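## Task

Make a pyramid of the three orange cups, each upside down: two resting on the table next to each other with rims almost in contact, and the third sitting level on top, bridging the middle of both. All other objects must finish upright, no more than a thumb's width from where they began, and must not touch the pyramid, or the task fails. A structure that stays together only because the robot is holding it does not count.

## Robot and tools

ROBOT. Two six-joint arms, left_arm and right_arm, each ending in a parallel two-finger gripper. Shared scene frame: origin on the table top midway between the arms, +z up, +x out over the table, left_arm on the +y side. The names are not image sides. Base roots: left_arm (+0.045, +0.253, +0.230) m, quat_wxyz (+0.898, -0.119, +0.421, -0.057); right_arm (+0.041, -0.342, +0.230) m, quat_wxyz (+0.898, +0.124, +0.419, +0.047). Bases may be tilted. Mounting plates and the metal frame behind the arms are fixed obstacles. Fingers point along the gripper's +z and close along its y. Each wrist has a camera mount that sticks out and can collide.

JOINT ORDER (used in every command row and every per-joint result list): elbow, waist, wrist roll, wrist pitch, wrist yaw, shoulder. Stated ranges (rad): waist -2.618..3.054, shoulder 0.000..3.142, elbow 0.000..3.142, wrist pitch -1.571..1.571, wrist yaw -1.571..1.571, wrist roll -2.094..2.094. Real ends may differ by up to 0.036 rad.

ROW FORMAT. One flat list of 14 numbers covering both arms, each in [-1, 1]: six joint values for left_arm in the order above, then left opening, then six joint values for right_arm, then right opening. Joint values are scaled offsets, not angles: 1.0 equals 1.202 rad for waist, 1.258 shoulder, 1.238 elbow, 2.073 wrist pitch, 2.022 for wrist yaw and for wrist roll. Opening is absolute: +1 fully open, -1 closed. An arm that should stay still gets 0 offsets.

execute_actions(actions): a list of actions run in sequence. Each action is a table of up to 15 rows, one row per 1/30 s step; if fewer rows are given, the last one repeats until 15 steps are used. Offsets in every row of an action are measured from the joint angles at that action's start (for the first action, the last reported Joint positions), not from the preceding row. Asking a joint to go more than 0.036 rad outside its range refuses that action for both arms; a malformed action, or a first action failing that check, refuses the whole call. An empty list just returns the current state and images.

move(target, speed, blocking): target is one 14-number row; its offsets count from the Joint positions in the latest result that shows them. All joints follow synchronized paths, so the hand traces a curve; duration is clamped to 0.5..10 s. speed is the top rate in rad/s of the joint with the largest travel, 0.01 to 2, default 0.5. Finger openings are sent at once. Paths ignore obstacles and the other arm. blocking=false returns after 0.5 s while motion continues; then use wait or stop before any new command. The result adds a move: line with the ending (done, off_target, moving, held, fault), limits=held or limits=none, and each arm's joint farthest from target.

wait(seconds): 0 to 10; the robot holds its last command, returning early if a running move ends. stop(): brakes a running move (needs room if fast; fingers continue). zoom_image(camera, region): camera is cam_head_left, cam_head_right, cam_high or cam_low (each 504x504); region [x0, y0, x1, y1] in pixels from the top-left, at most 504 by 504. read_manual(section): licence texts only. finished_scene(scene): pass the current scene's number to end it and get the next task; irreversible, and the cups must already stand on their own.

MOTION LIMITS. Each step, a joint's target stays within a lead of its measured angle: 0.202 rad waist, 0.258 shoulder, 0.238 elbow, 0.573 wrist pitch, 0.522 wrist yaw and roll; targets that would move the gripper over 70 mm from where it is are scaled back. Large moves therefore span several actions, and an unfinished one may need to be commanded again. Friction can leave a joint about 0.031 rad short, and smaller commands may do nothing.

RESULTS. The state line gives each gripper's end_effector_position (m, the point between the pads about 1 cm behind the tips) and end_effector_quat_wxyz; it can be off, more at long reach. Joint positions and Joint velocities list each arm's joints (rad, rad/s) then pad gap (m; 0.094 fully open). Joint targets shows current drive targets. grip_measured is opening on the command scale; readings may err by about 1 mm. Joint torques are raw, offset and noisy. Messages: joint sent to its limit; joint command not followed (a clearance check altered targets); too close; FAULT; MOTOR HOT (from 75 °C; 90 °C stops the arm for 10 s, 100 °C makes it drop).

GRIPPING. To hold a cup, command an opening about 0.03 below grip_measured; less grips more gently. Pads push roughly 50–62 N max, hard on first contact.

AVOID. Knocking anything off the table, dropping or slamming cups, fast contact, pressing targets deep past contact, letting arms strike or squeeze each other, holding loads long enough to overheat. Objects may get brief external tugs. Release and withdraw before finishing.

Each tool is called by a JSON object that holds its "method" and its "body".

## Session

{"method": "execute_actions", "body": {"actions": []}}

Scene clock: 0.00 s.
left_arm: end_effector_position=(+0.6604, +0.2234, +0.2709) grip_measured=+1.000 end_effector_quat_wxyz=(-0.016, +0.742, +0.612, +0.272) | right_arm: end_effector_position=(+0.6693, -0.2989, +0.1958) grip_measured=+1.000 end_effector_quat_wxyz=(+0.288, +0.196, +0.932, -0.097)
Joint names: [elbow, waist, wrist roll, wrist pitch, wrist yaw, shoulder]
Joint positions: left_arm=[ 2.085 -0.533  1.728 -0.923 -1.117  1.562  0.094] | right_arm=[ 1.667  0.42   0.206 -0.256  0.927  1.524  0.094]
Joint velocities: left_arm=[-0.002  0.002  0.022  0.037 -0.125  0.012  0.   ] | right_arm=[ 0.007  0.002  0.007  0.037  0.007 -0.007  0.   ]
Joint torques (N m, as the arm reports them, + toward a larger angle): no reading
Joint targets: left_arm=[2.085 -0.533 1.728 -0.923 -1.117 1.562] | right_arm=[1.667 0.420 0.206 -0.256 0.927 1.524]

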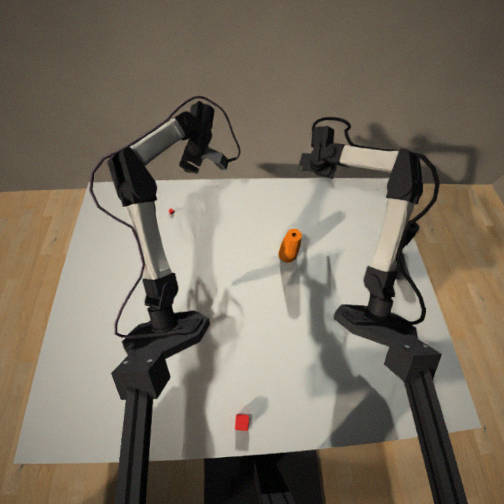

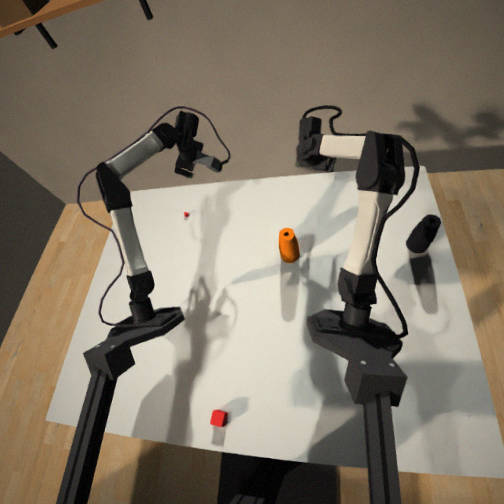

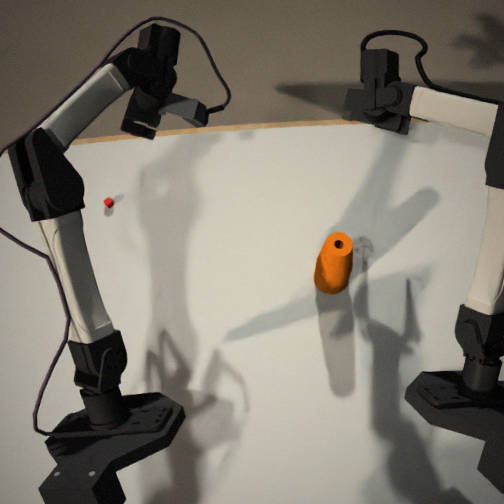

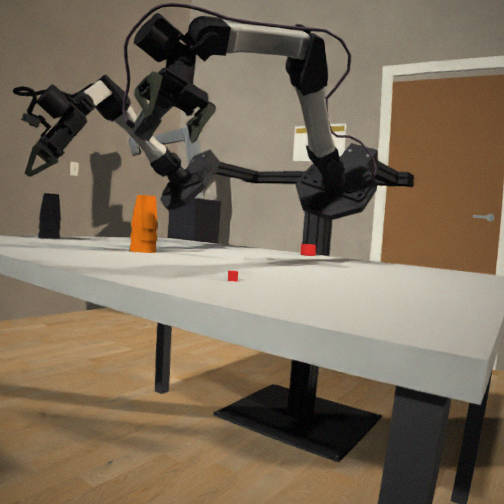

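{"method": "zoom_image", "body": {"camera": "cam_low", "region": [20, 170, 220, 270]}}

{"method": "zoom_image", "body": {"camera": "cam_high", "region": [280, 200, 400, 320]}}

{"method": "zoom_image", "body": {"camera": "cam_head_right", "region": [250, 190, 470, 330]}}

Region (20, 170, 220, 270) of cam_low's 504x504 image, scaled by 2.520, with more detail than that image has.

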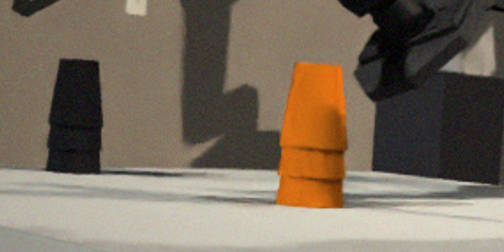

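Region (280, 200, 400, 320) of cam_high's 504x504 image, scaled by 4.200, with more detail than that image has.

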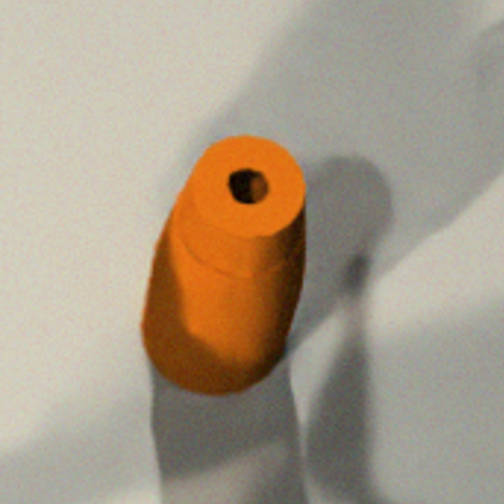

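Region (250, 190, 470, 330) of cam_head_right's 504x504 image, scaled by 2.291, with more detail than that image has; it fills the top 321 rows of this view, and the rest is white.

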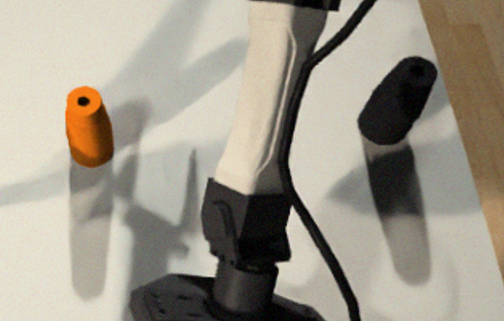

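{"method": "move", "body": {"target": [0,0,0,0,0,0,1, 0.304,0,-0.463,-0.596,-0.042,0,1], "speed": 1.0}}

{"method": "move", "body": {"target": [0,0,0,0,0,0,1, 0,0.409,0,0,0,0.175,1], "speed": 0.7}}

Scene clock: 100.77 s.
left_arm: end_effector_position=(+0.6604, +0.2234, +0.2709) grip_measured=+1.000 end_effector_quat_wxyz=(-0.016, +0.742, +0.612, +0.272) | right_arm: end_effector_position=(+0.5494, -0.3488, +0.2305) grip_measured=+1.000 end_effector_quat_wxyz=(-0.089, -0.525, +0.837, -0.124)
Joint names: [elbow, waist, wrist roll, wrist pitch, wrist yaw, shoulder]
Joint positions: left_arm=[ 2.085 -0.533  1.728 -0.923 -1.117  1.562  0.094] | right_arm=[ 2.018  0.42  -0.719 -1.479  0.854  1.524  0.094]
Joint velocities: left_arm=[ 0.002  0.002 -0.051  0.007 -0.022 -0.002  0.   ] | right_arm=[-0.007 -0.017 -0.007 -0.007 -0.037  0.007  0.   ]
Joint torques (N m, as the arm reports them, + toward a larger angle): left_arm=[  5.96  -4.09   0.     0.99  -0.13 -12.93] | right_arm=[ 6.    3.41 -0.08 -0.17  0.05 -8.79]
Joint targets: left_arm=[2.085 -0.533 1.728 -0.923 -1.117 1.562] | right_arm=[2.044 0.420 -0.730 -1.491 0.842 1.524]
move: off_target (right_arm); limits=none; left_arm: farthest joint: the waist, 0.000 radians from its target (0.000 radians at the start); right_arm: farthest joint: the elbow, 0.026 radians from its target (0.376 radians at the start)

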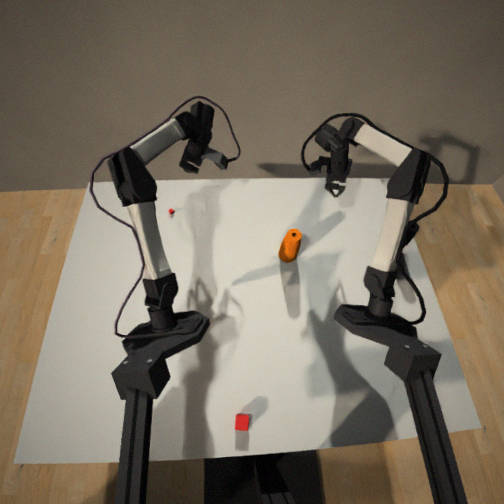

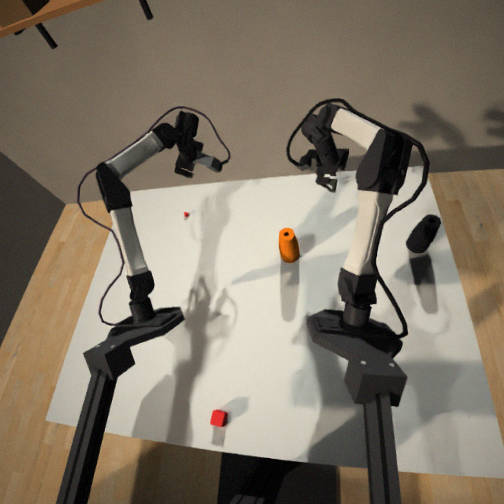

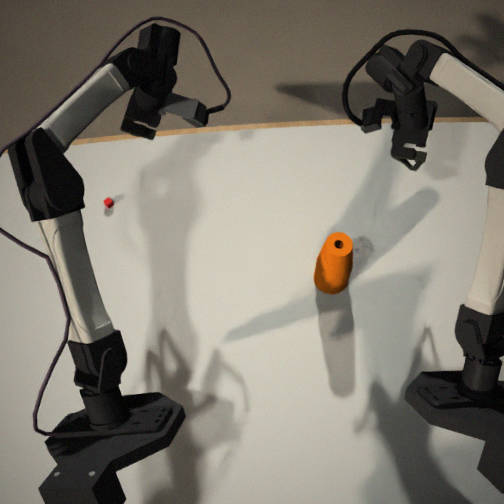

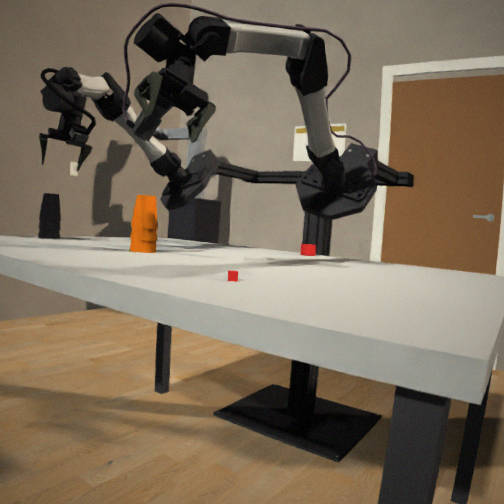

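Scene clock: 101.90 s.
left_arm: end_effector_position=(+0.6604, +0.2234, +0.2709) grip_measured=+1.000 end_effector_quat_wxyz=(-0.016, +0.742, +0.612, +0.272) | right_arm: end_effector_position=(+0.4979, -0.1506, +0.2446) grip_measured=+1.000 end_effector_quat_wxyz=(-0.006, -0.707, +0.707, -0.007)
Joint names: [elbow, waist, wrist roll, wrist pitch, wrist yaw, shoulder]
Joint positions: left_arm=[ 2.085 -0.533  1.728 -0.923 -1.117  1.562  0.094] | right_arm=[ 2.018  0.907 -0.719 -1.479  0.855  1.743  0.094]
Joint velocities: left_arm=[-0.017 -0.002  0.007 -0.022  0.022 -0.007  0.   ] | right_arm=[-0.017 -0.002  0.081  0.037 -0.037  0.007  0.   ]
Joint torques (N m, as the arm reports them, + toward a larger angle): left_arm=[  5.99  -4.11  -0.01   1.    -0.13 -12.92] | right_arm=[ 3.28  7.18  0.03  0.19  0.03 -6.32]
Joint targets: left_arm=[2.085 -0.533 1.728 -0.923 -1.117 1.562] | right_arm=[2.018 0.911 -0.719 -1.479 0.854 1.744]
move: done; limits=none; left_arm: farthest joint: the waist, 0.000 radians from its target (0.000 radians at the start); right_arm: farthest joint: the waist, 0.005 radians from its target (0.492 radians at the start)

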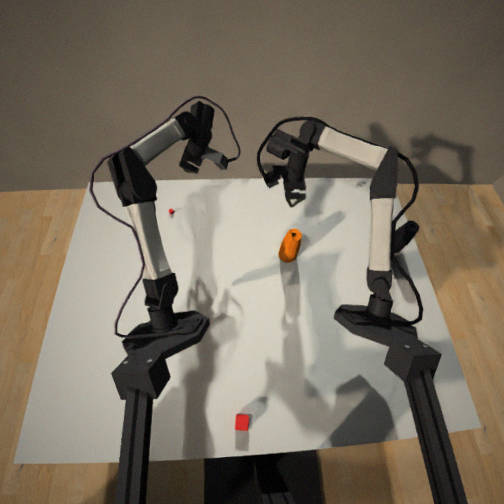

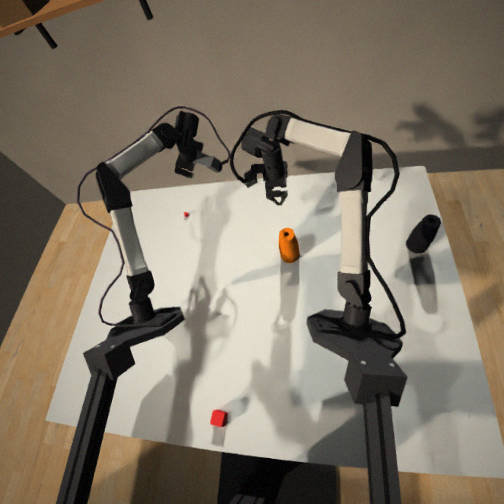

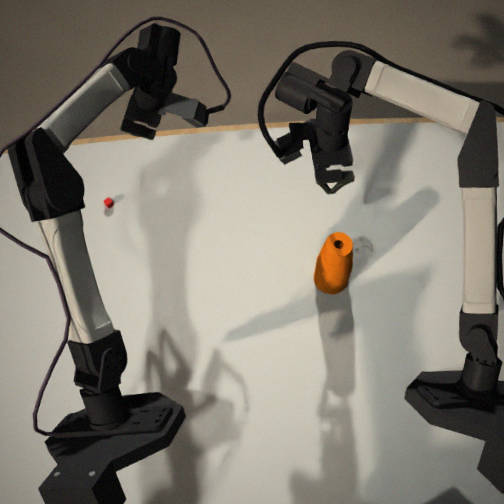

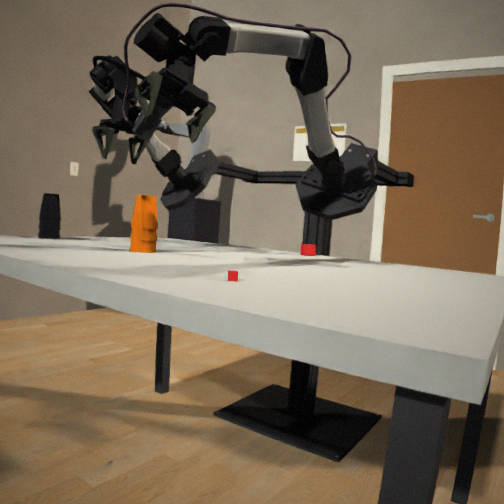

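{"method": "move", "body": {"target": [0,0,0,0,0,0,1, -0.402,0.156,0.131,0.051,0.019,-0.156,1], "speed": 0.7}}

Scene clock: 123.27 s.
left_arm: end_effector_position=(+0.6604, +0.2234, +0.2709) grip_measured=+1.000 end_effector_quat_wxyz=(-0.016, +0.742, +0.612, +0.272) | right_arm: end_effector_position=(+0.4004, -0.1489, +0.2468) grip_measured=+1.000 end_effector_quat_wxyz=(-0.010, -0.713, +0.702, +0.002)
Joint names: [elbow, waist, wrist roll, wrist pitch, wrist yaw, shoulder]
Joint positions: left_arm=[ 2.085 -0.533  1.728 -0.923 -1.117  1.562  0.094] | right_arm=[ 1.539  1.084 -0.465 -1.387  0.882  1.566  0.094]
Joint velocities: left_arm=[-0.007 -0.022  0.037  0.022  0.022  0.007  0.   ] | right_arm=[ 0.007 -0.017 -0.022  0.007 -0.037 -0.007  0.   ]
Joint torques (N m, as the arm reports them, + toward a larger angle): left_arm=[  5.96  -4.17   0.     1.    -0.14 -12.89] | right_arm=[ 1.79  7.01  0.13  0.36  0.16 -5.7 ]
Joint targets: left_arm=[2.085 -0.533 1.728 -0.923 -1.117 1.562] | right_arm=[1.520 1.094 -0.454 -1.373 0.893 1.547]
move: done; limits=none; left_arm: farthest joint: the waist, 0.000 radians from its target (0.000 radians at the start); right_arm: farthest joint: the shoulder, 0.019 radians from its target (0.197 radians at the start)

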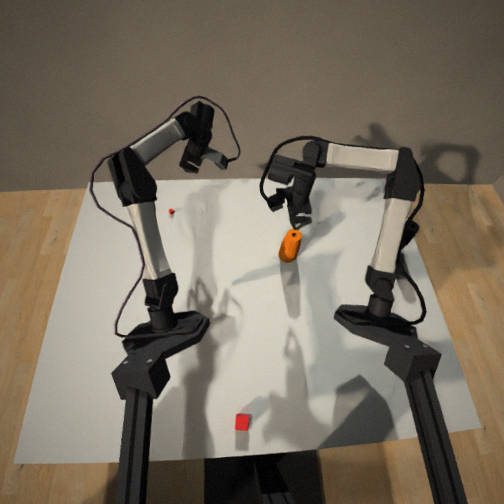

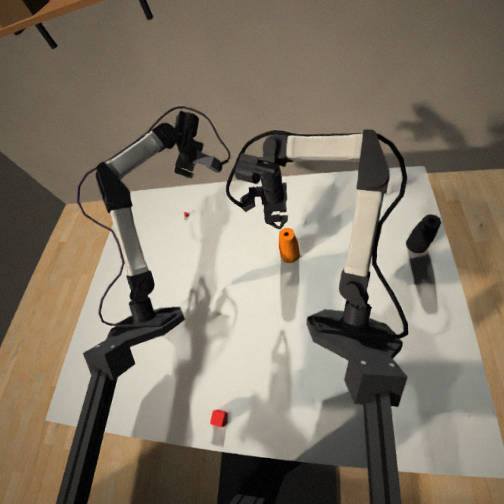

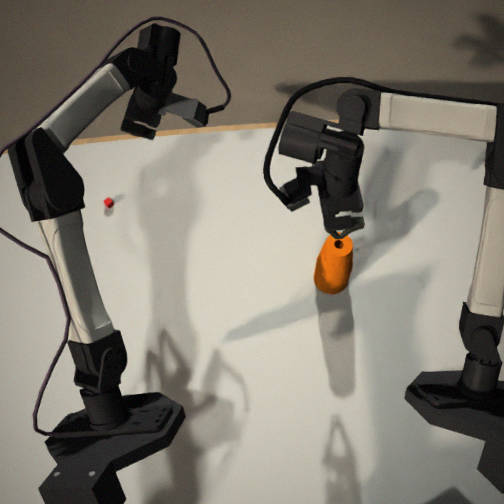

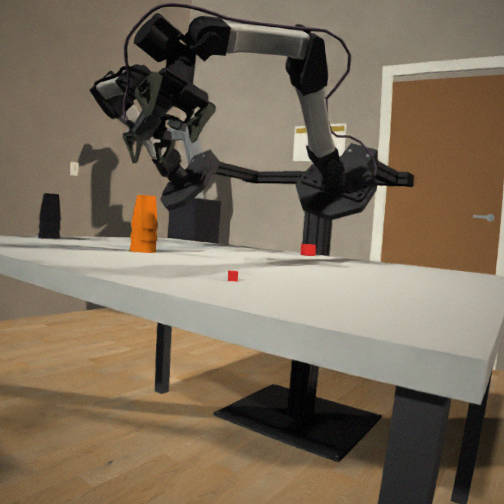

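{"method": "zoom_image", "body": {"camera": "cam_high", "region": [260, 140, 420, 300]}}

{"method": "zoom_image", "body": {"camera": "cam_low", "region": [70, 100, 230, 260]}}

Region (260, 140, 420, 300) of cam_high's 504x504 image, scaled by 3.150, with more detail than that image has.

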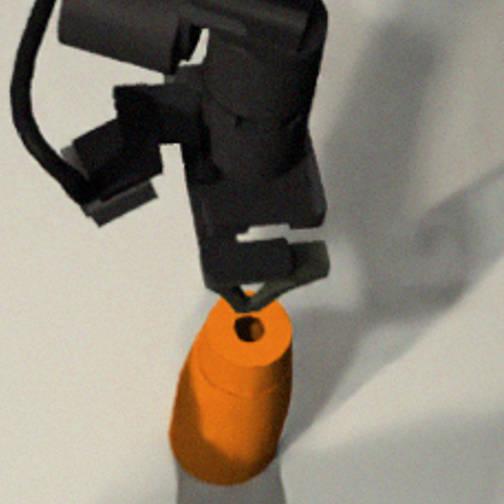

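Region (70, 100, 230, 260) of cam_low's 504x504 image, scaled by 3.150, with more detail than that image has.

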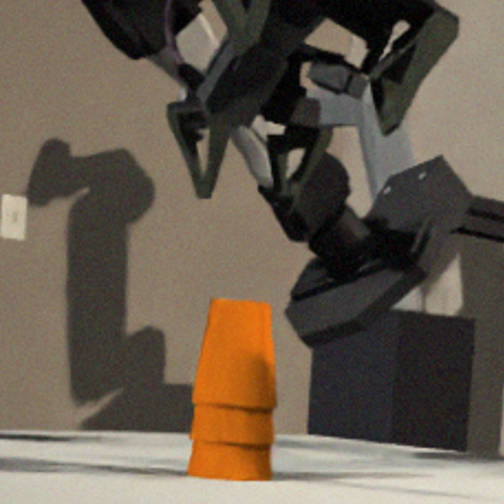

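{"method": "move", "body": {"target": [0,0,0,0,0,0,1, -0.230,-0.112,-0.103,0.185,-0.013,-0.068,1], "speed": 0.5}}

{"method": "zoom_image", "body": {"camera": "cam_high", "region": [260, 140, 420, 300]}}

{"method": "zoom_image", "body": {"camera": "cam_low", "region": [70, 100, 230, 260]}}

{"method": "zoom_image", "body": {"camera": "cam_head_right", "region": [230, 170, 350, 290]}}

Scene clock: 145.20 s.
left_arm: end_effector_position=(+0.6604, +0.2234, +0.2709) grip_measured=+1.000 end_effector_quat_wxyz=(-0.016, +0.742, +0.612, +0.272) | right_arm: end_effector_position=(+0.3874, -0.1525, +0.1895) grip_measured=+1.000 end_effector_quat_wxyz=(-0.003, -0.707, +0.707, -0.006)
Joint names: [elbow, waist, wrist roll, wrist pitch, wrist yaw, shoulder]
Joint positions: left_arm=[ 2.085 -0.533  1.728 -0.923 -1.117  1.562  0.094] | right_arm=[ 1.273  0.952 -0.662 -1.018  0.868  1.499  0.094]
Joint velocities: left_arm=[-0.017  0.002 -0.051 -0.081 -0.037 -0.007  0.   ] | right_arm=[-0.007 -0.007 -0.007  0.081  0.007  0.022  0.   ]
Joint torques (N m, as the arm reports them, + toward a larger angle): left_arm=[  6.01  -4.12   0.     0.99  -0.12 -12.91] | right_arm=[ 1.81  5.4  -0.09  0.39 -0.08 -6.24]
Joint targets: left_arm=[2.085 -0.533 1.728 -0.923 -1.117 1.562] | right_arm=[1.254 0.949 -0.673 -1.004 0.855 1.480]
move: done; limits=none; left_arm: farthest joint: the waist, 0.000 radians from its target (0.000 radians at the start); right_arm: farthest joint: the elbow, 0.019 radians from its target (0.284 radians at the start)

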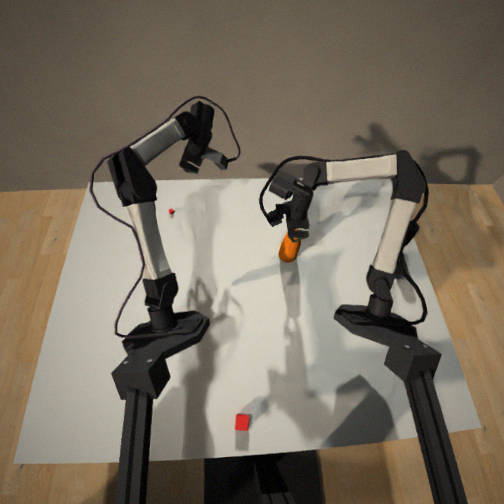

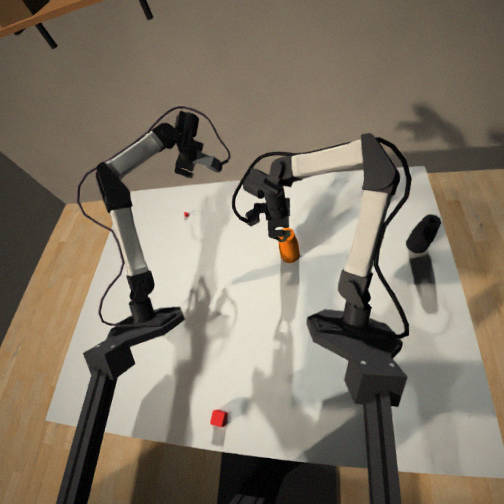

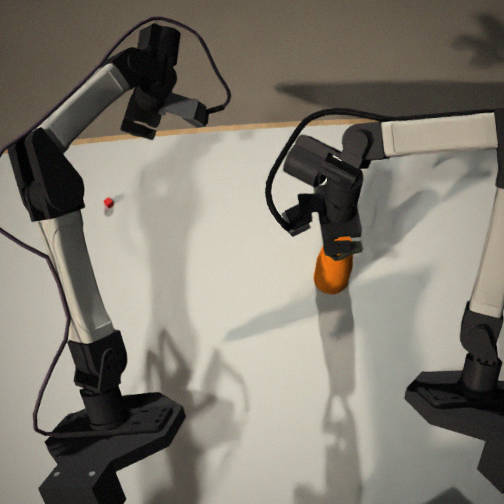

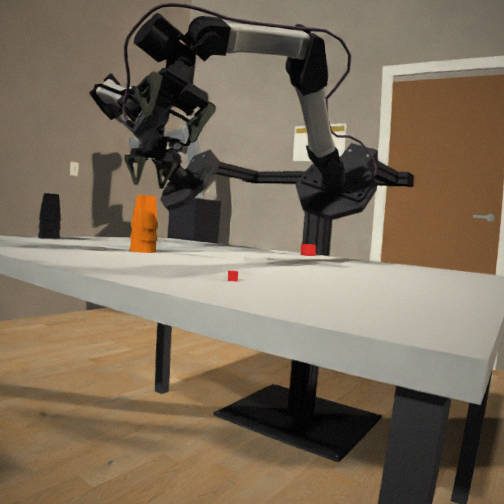

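Region (260, 140, 420, 300) of cam_high's 504x504 image, scaled by 3.150, with more detail than that image has.

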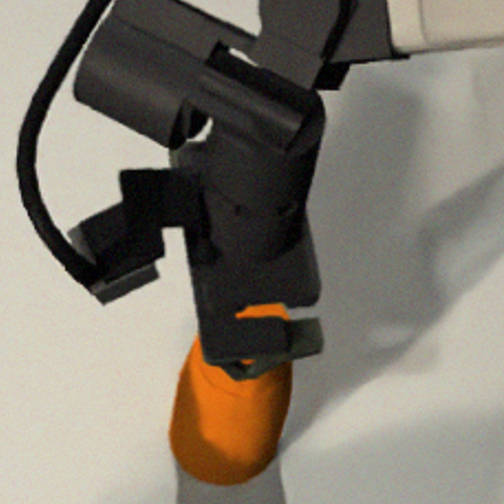

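Region (70, 100, 230, 260) of cam_low's 504x504 image, scaled by 3.150, with more detail than that image has.

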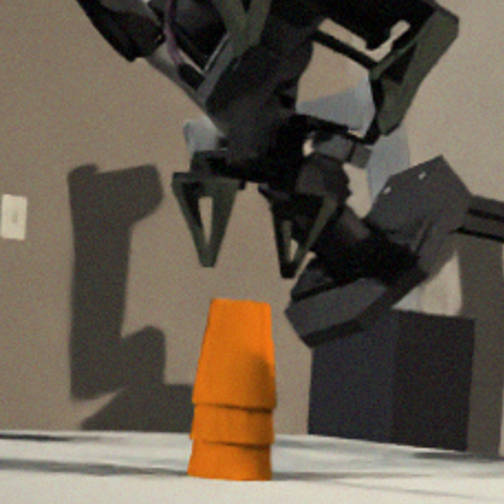

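Region (230, 170, 350, 290) of cam_head_right's 504x504 image, scaled by 4.200, with more detail than that image has.

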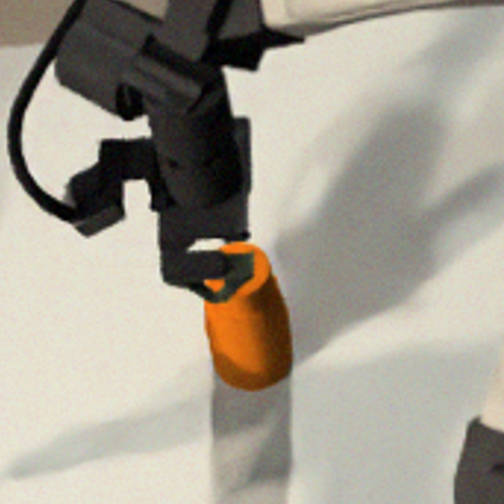

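{"method": "move", "body": {"target": [0,0,0,0,0,0,1, -0.158,-0.139,-0.118,0.163,-0.045,-0.035,1], "speed": 0.4}}

{"method": "zoom_image", "body": {"camera": "cam_high", "region": [260, 140, 420, 300]}}

{"method": "zoom_image", "body": {"camera": "cam_low", "region": [70, 100, 230, 260]}}

Scene clock: 174.60 s.
left_arm: end_effector_position=(+0.6604, +0.2234, +0.2709) grip_measured=+1.000 end_effector_quat_wxyz=(-0.016, +0.742, +0.612, +0.272) | right_arm: end_effector_position=(+0.3836, -0.1637, +0.1341) grip_measured=+1.000 end_effector_quat_wxyz=(-0.001, -0.707, +0.707, -0.000)
Joint names: [elbow, waist, wrist roll, wrist pitch, wrist yaw, shoulder]
Joint positions: left_arm=[ 2.085 -0.533  1.728 -0.923 -1.117  1.562  0.094] | right_arm=[ 1.096  0.788 -0.89  -0.694  0.791  1.476  0.094]
Joint velocities: left_arm=[-0.007 -0.007 -0.037 -0.022 -0.037 -0.012  0.   ] | right_arm=[-0.007 -0.007 -0.022 -0.022 -0.037  0.012  0.   ]
Joint torques (N m, as the arm reports them, + toward a larger angle): left_arm=[  5.97  -4.12  -0.01   1.    -0.15 -12.9 ] | right_arm=[ 1.55  5.01 -0.08  0.41 -0.07 -7.02]
Joint targets: left_arm=[2.085 -0.533 1.728 -0.923 -1.117 1.562] | right_arm=[1.077 0.785 -0.901 -0.680 0.777 1.455]
move: off_target (right_arm); limits=none; left_arm: farthest joint: the waist, 0.000 radians from its target (0.000 radians at the start); right_arm: farthest joint: the shoulder, 0.021 radians from its target (0.044 radians at the start)

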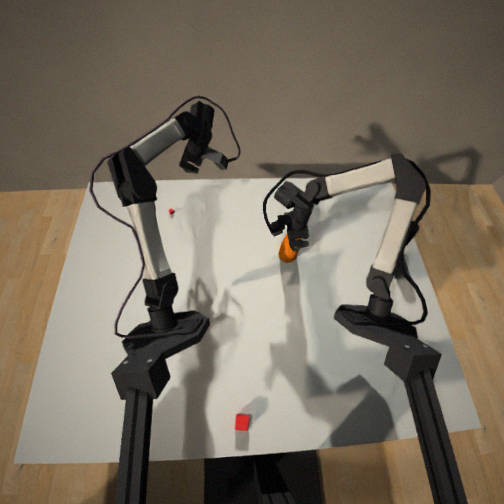

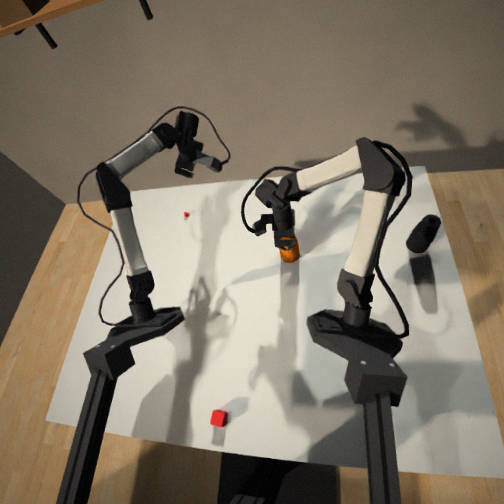

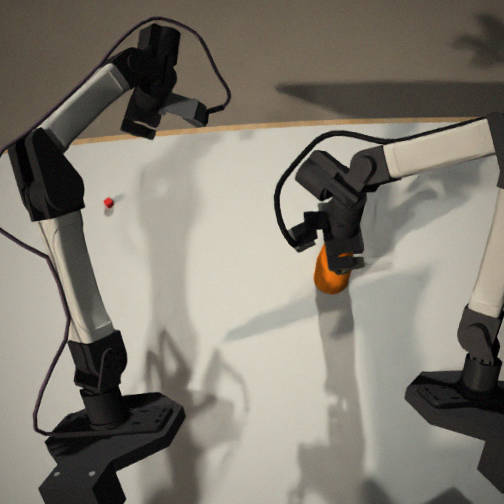

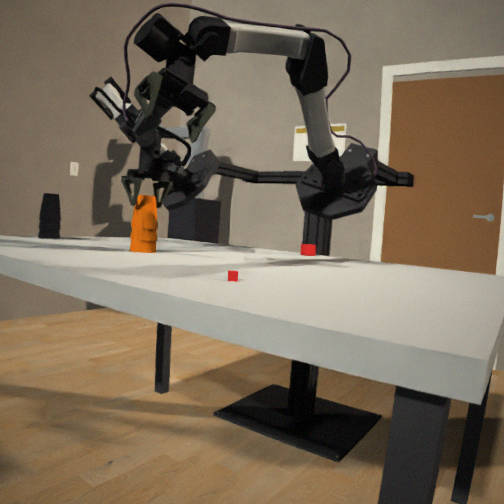

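Region (260, 140, 420, 300) of cam_high's 504x504 image, scaled by 3.150, with more detail than that image has.

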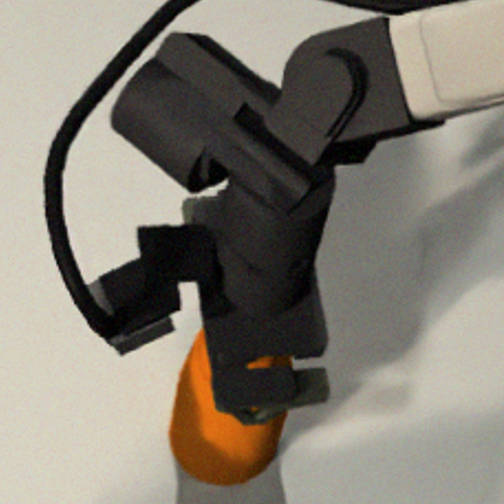

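Region (70, 100, 230, 260) of cam_low's 504x504 image, scaled by 3.150, with more detail than that image has.

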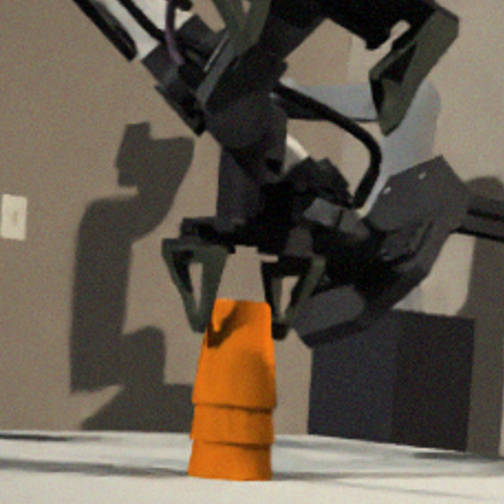

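{"method": "execute_actions", "body": {"actions": [[[0,0,0,0,0,0,1,0,0,0,0,0,0,0.3]],[[0,0,0,0,0,0,1,0,0,0,0,0,0,0.05]],[[0,0,0,0,0,0,1,0,0,0,0,0,0,0.05]]]}}

Scene clock: 179.90 s.
left_arm: end_effector_position=(+0.6604, +0.2234, +0.2709) grip_measured=+1.000 end_effector_quat_wxyz=(-0.016, +0.742, +0.612, +0.272) | right_arm: end_effector_position=(+0.3837, -0.1636, +0.1341) grip_measured=+0.201 end_effector_quat_wxyz=(-0.001, -0.707, +0.707, -0.000)
Joint names: [elbow, waist, wrist roll, wrist pitch, wrist yaw, shoulder]
Joint positions: left_arm=[ 2.085 -0.533  1.728 -0.923 -1.117  1.562  0.094] | right_arm=[ 1.096  0.788 -0.89  -0.693  0.791  1.476  0.056]
Joint velocities: left_arm=[ 0.012 -0.007 -0.022  0.007 -0.007  0.002  0.   ] | right_arm=[-0.002  0.012 -0.037 -0.051 -0.081 -0.022  0.001]
Joint torques (N m, as the arm reports them, + toward a larger angle): left_arm=[  5.97  -4.12  -0.01   0.99  -0.13 -12.92] | right_arm=[ 2.92  5.28  0.02  0.22  0.03 -5.43]
Joint targets: left_arm=[2.085 -0.533 1.728 -0.923 -1.117 1.562] | right_arm=[1.096 0.788 -0.890 -0.693 0.791 1.476]

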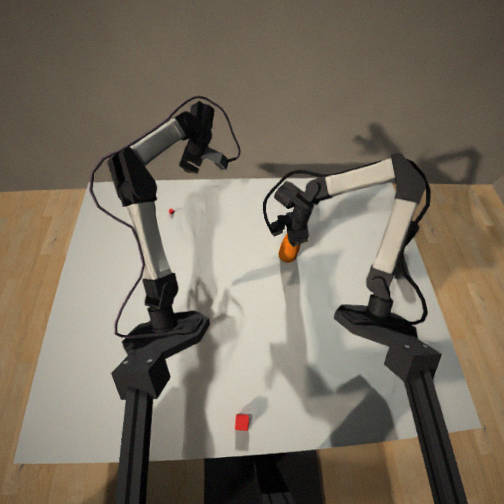

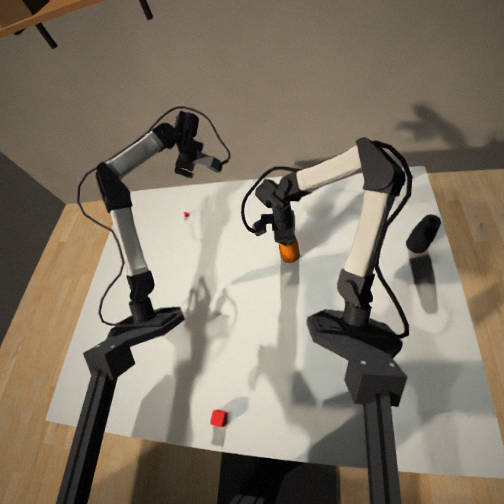

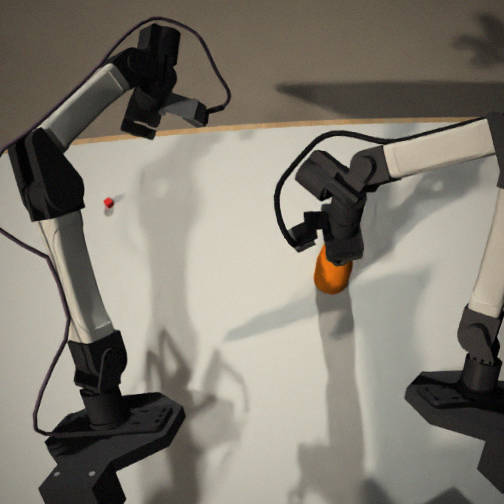

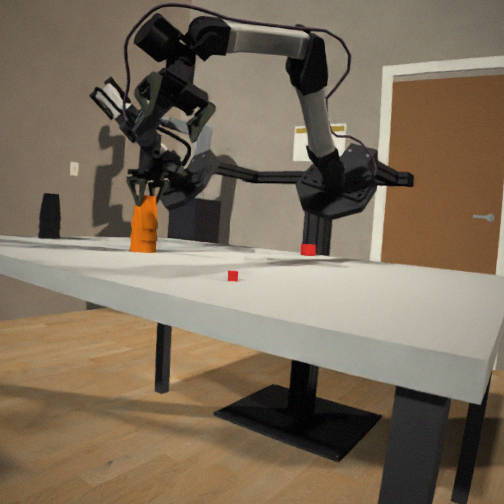

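{"method": "move", "body": {"target": [0,0,0,0,0,0,1, 0.133,0.152,0.124,-0.180,0.041,-0.040,0.14], "speed": 0.35}}

{"method": "zoom_image", "body": {"camera": "cam_low", "region": [70, 100, 230, 260]}}

Scene clock: 209.23 s.
left_arm: end_effector_position=(+0.6604, +0.2234, +0.2709) grip_measured=+1.000 end_effector_quat_wxyz=(-0.016, +0.742, +0.612, +0.272) | right_arm: end_effector_position=(+0.3808, -0.1667, +0.1964) grip_measured=+0.201 end_effector_quat_wxyz=(-0.006, -0.709, +0.705, -0.002)
Joint names: [elbow, waist, wrist roll, wrist pitch, wrist yaw, shoulder]
Joint positions: left_arm=[ 2.085 -0.533  1.728 -0.923 -1.117  1.562  0.094] | right_arm=[ 1.237  0.96  -0.651 -1.055  0.862  1.442  0.056]
Joint velocities: left_arm=[ 0.012 -0.002  0.066 -0.022 -0.022 -0.002  0.   ] | right_arm=[ 0.002 -0.002 -0.022  0.037  0.037  0.007 -0.001]
Joint torques (N m, as the arm reports them, + toward a larger angle): left_arm=[  5.99  -4.16   0.     1.    -0.14 -12.94] | right_arm=[ 4.93  6.28  0.14  0.06  0.15 -5.76]
Joint targets: left_arm=[2.085 -0.533 1.728 -0.923 -1.117 1.562] | right_arm=[1.261 0.971 -0.639 -1.066 0.874 1.425]
move: off_target (right_arm); limits=none; left_arm: farthest joint: the waist, 0.000 radians from its target (0.000 radians at the start); right_arm: farthest joint: the elbow, 0.024 radians from its target (0.164 radians at the start)

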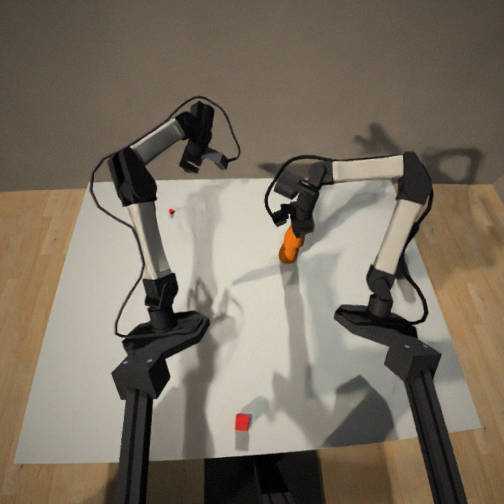

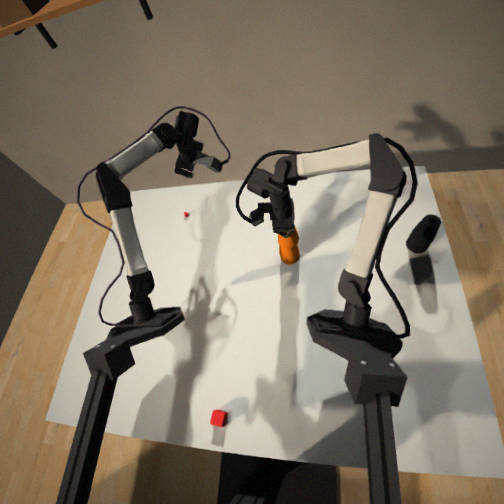

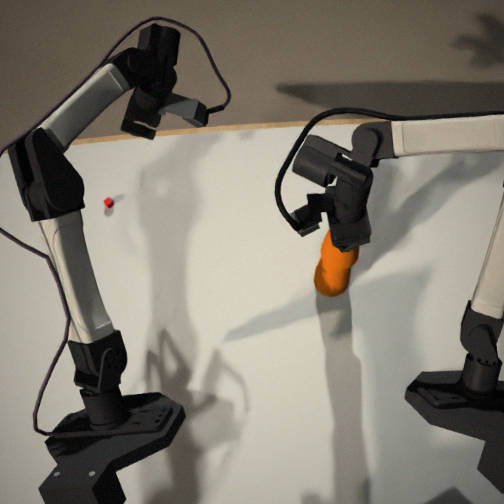

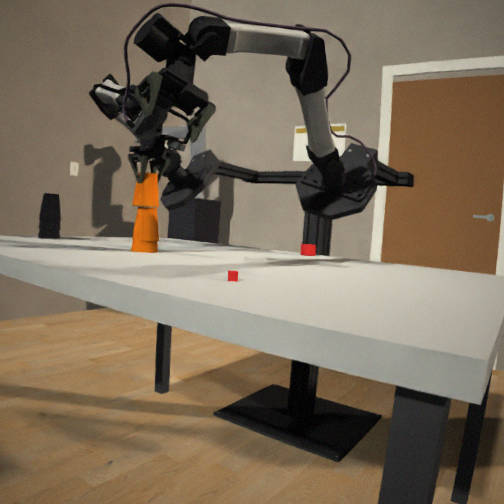

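Region (70, 100, 230, 260) of cam_low's 504x504 image, scaled by 3.150, with more detail than that image has.

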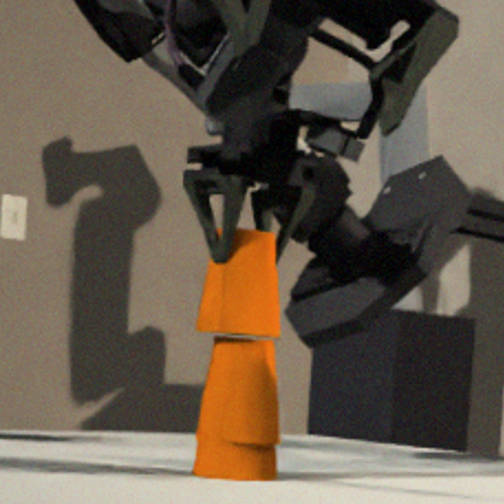

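{"method": "move", "body": {"target": [0,0,0,0,0,0,1, 0.253,0.085,0.068,-0.046,0.011,0.231,0.14], "speed": 0.3}}

{"method": "zoom_image", "body": {"camera": "cam_low", "region": [70, 100, 230, 260]}}

{"method": "zoom_image", "body": {"camera": "cam_high", "region": [240, 160, 400, 320]}}

Scene clock: 222.67 s.
left_arm: end_effector_position=(+0.6604, +0.2234, +0.2709) grip_measured=+1.000 end_effector_quat_wxyz=(-0.016, +0.742, +0.612, +0.272) | right_arm: end_effector_position=(+0.3900, -0.0910, +0.2036) grip_measured=+0.201 end_effector_quat_wxyz=(-0.000, -0.706, +0.709, +0.006)
Joint names: [elbow, waist, wrist roll, wrist pitch, wrist yaw, shoulder]
Joint positions: left_arm=[ 2.085 -0.533  1.728 -0.923 -1.117  1.562  0.094] | right_arm=[ 1.523  1.049 -0.524 -1.138  0.873  1.725  0.056]
Joint velocities: left_arm=[-0.017 -0.002  0.022  0.037  0.022  0.002  0.   ] | right_arm=[ 0.002 -0.017 -0.007 -0.007  0.051 -0.007 -0.001]
Joint torques (N m, as the arm reports them, + toward a larger angle): left_arm=[  6.08  -4.05   0.     0.99  -0.14 -12.95] | right_arm=[ 5.13  8.52  0.14  0.09  0.15 -4.72]
Joint targets: left_arm=[2.085 -0.533 1.728 -0.923 -1.117 1.562] | right_arm=[1.550 1.061 -0.513 -1.150 0.884 1.733]
move: off_target (right_arm); limits=none; left_arm: farthest joint: the waist, 0.000 radians from its target (0.000 radians at the start); right_arm: farthest joint: the elbow, 0.027 radians from its target (0.314 radians at the start)

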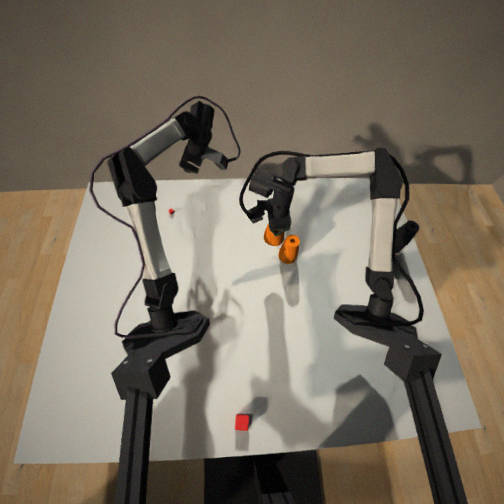

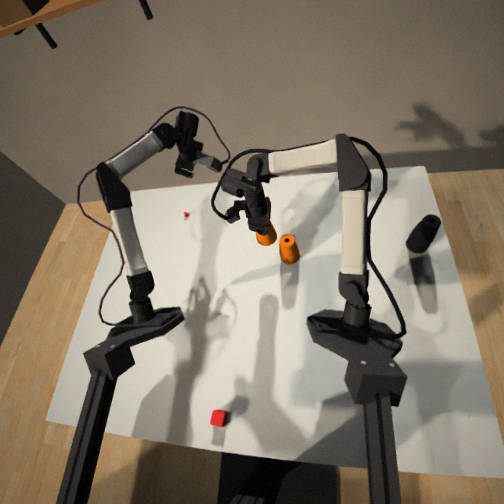

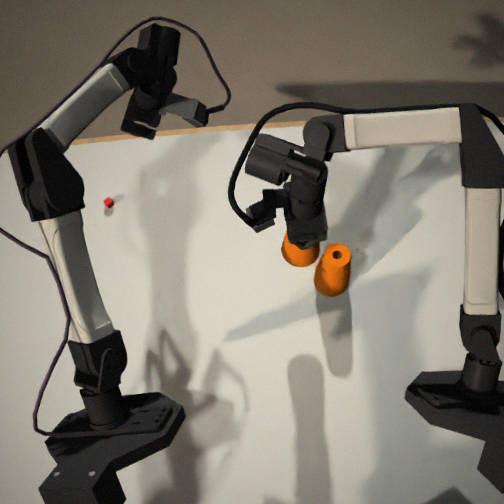

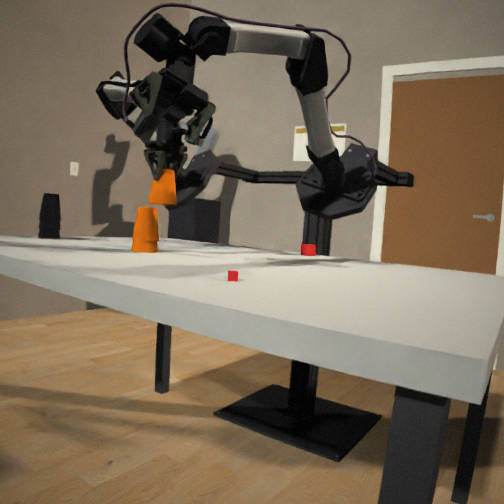

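Region (70, 100, 230, 260) of cam_low's 504x504 image, scaled by 3.150, with more detail than that image has.

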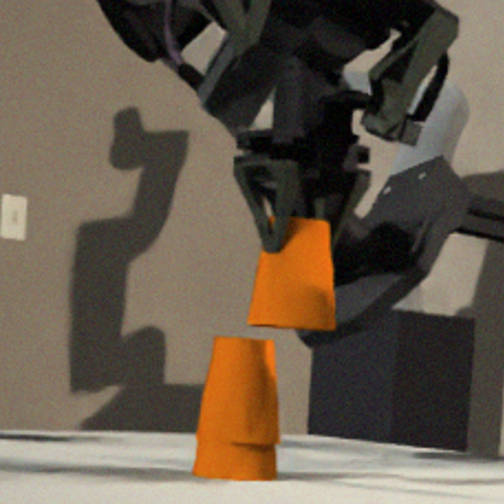

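Region (240, 160, 400, 320) of cam_high's 504x504 image, scaled by 3.150, with more detail than that image has.

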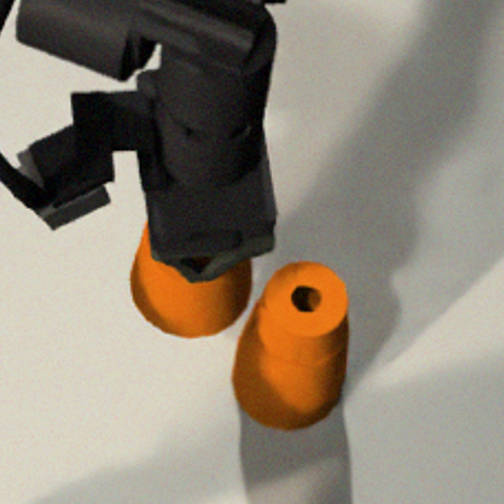

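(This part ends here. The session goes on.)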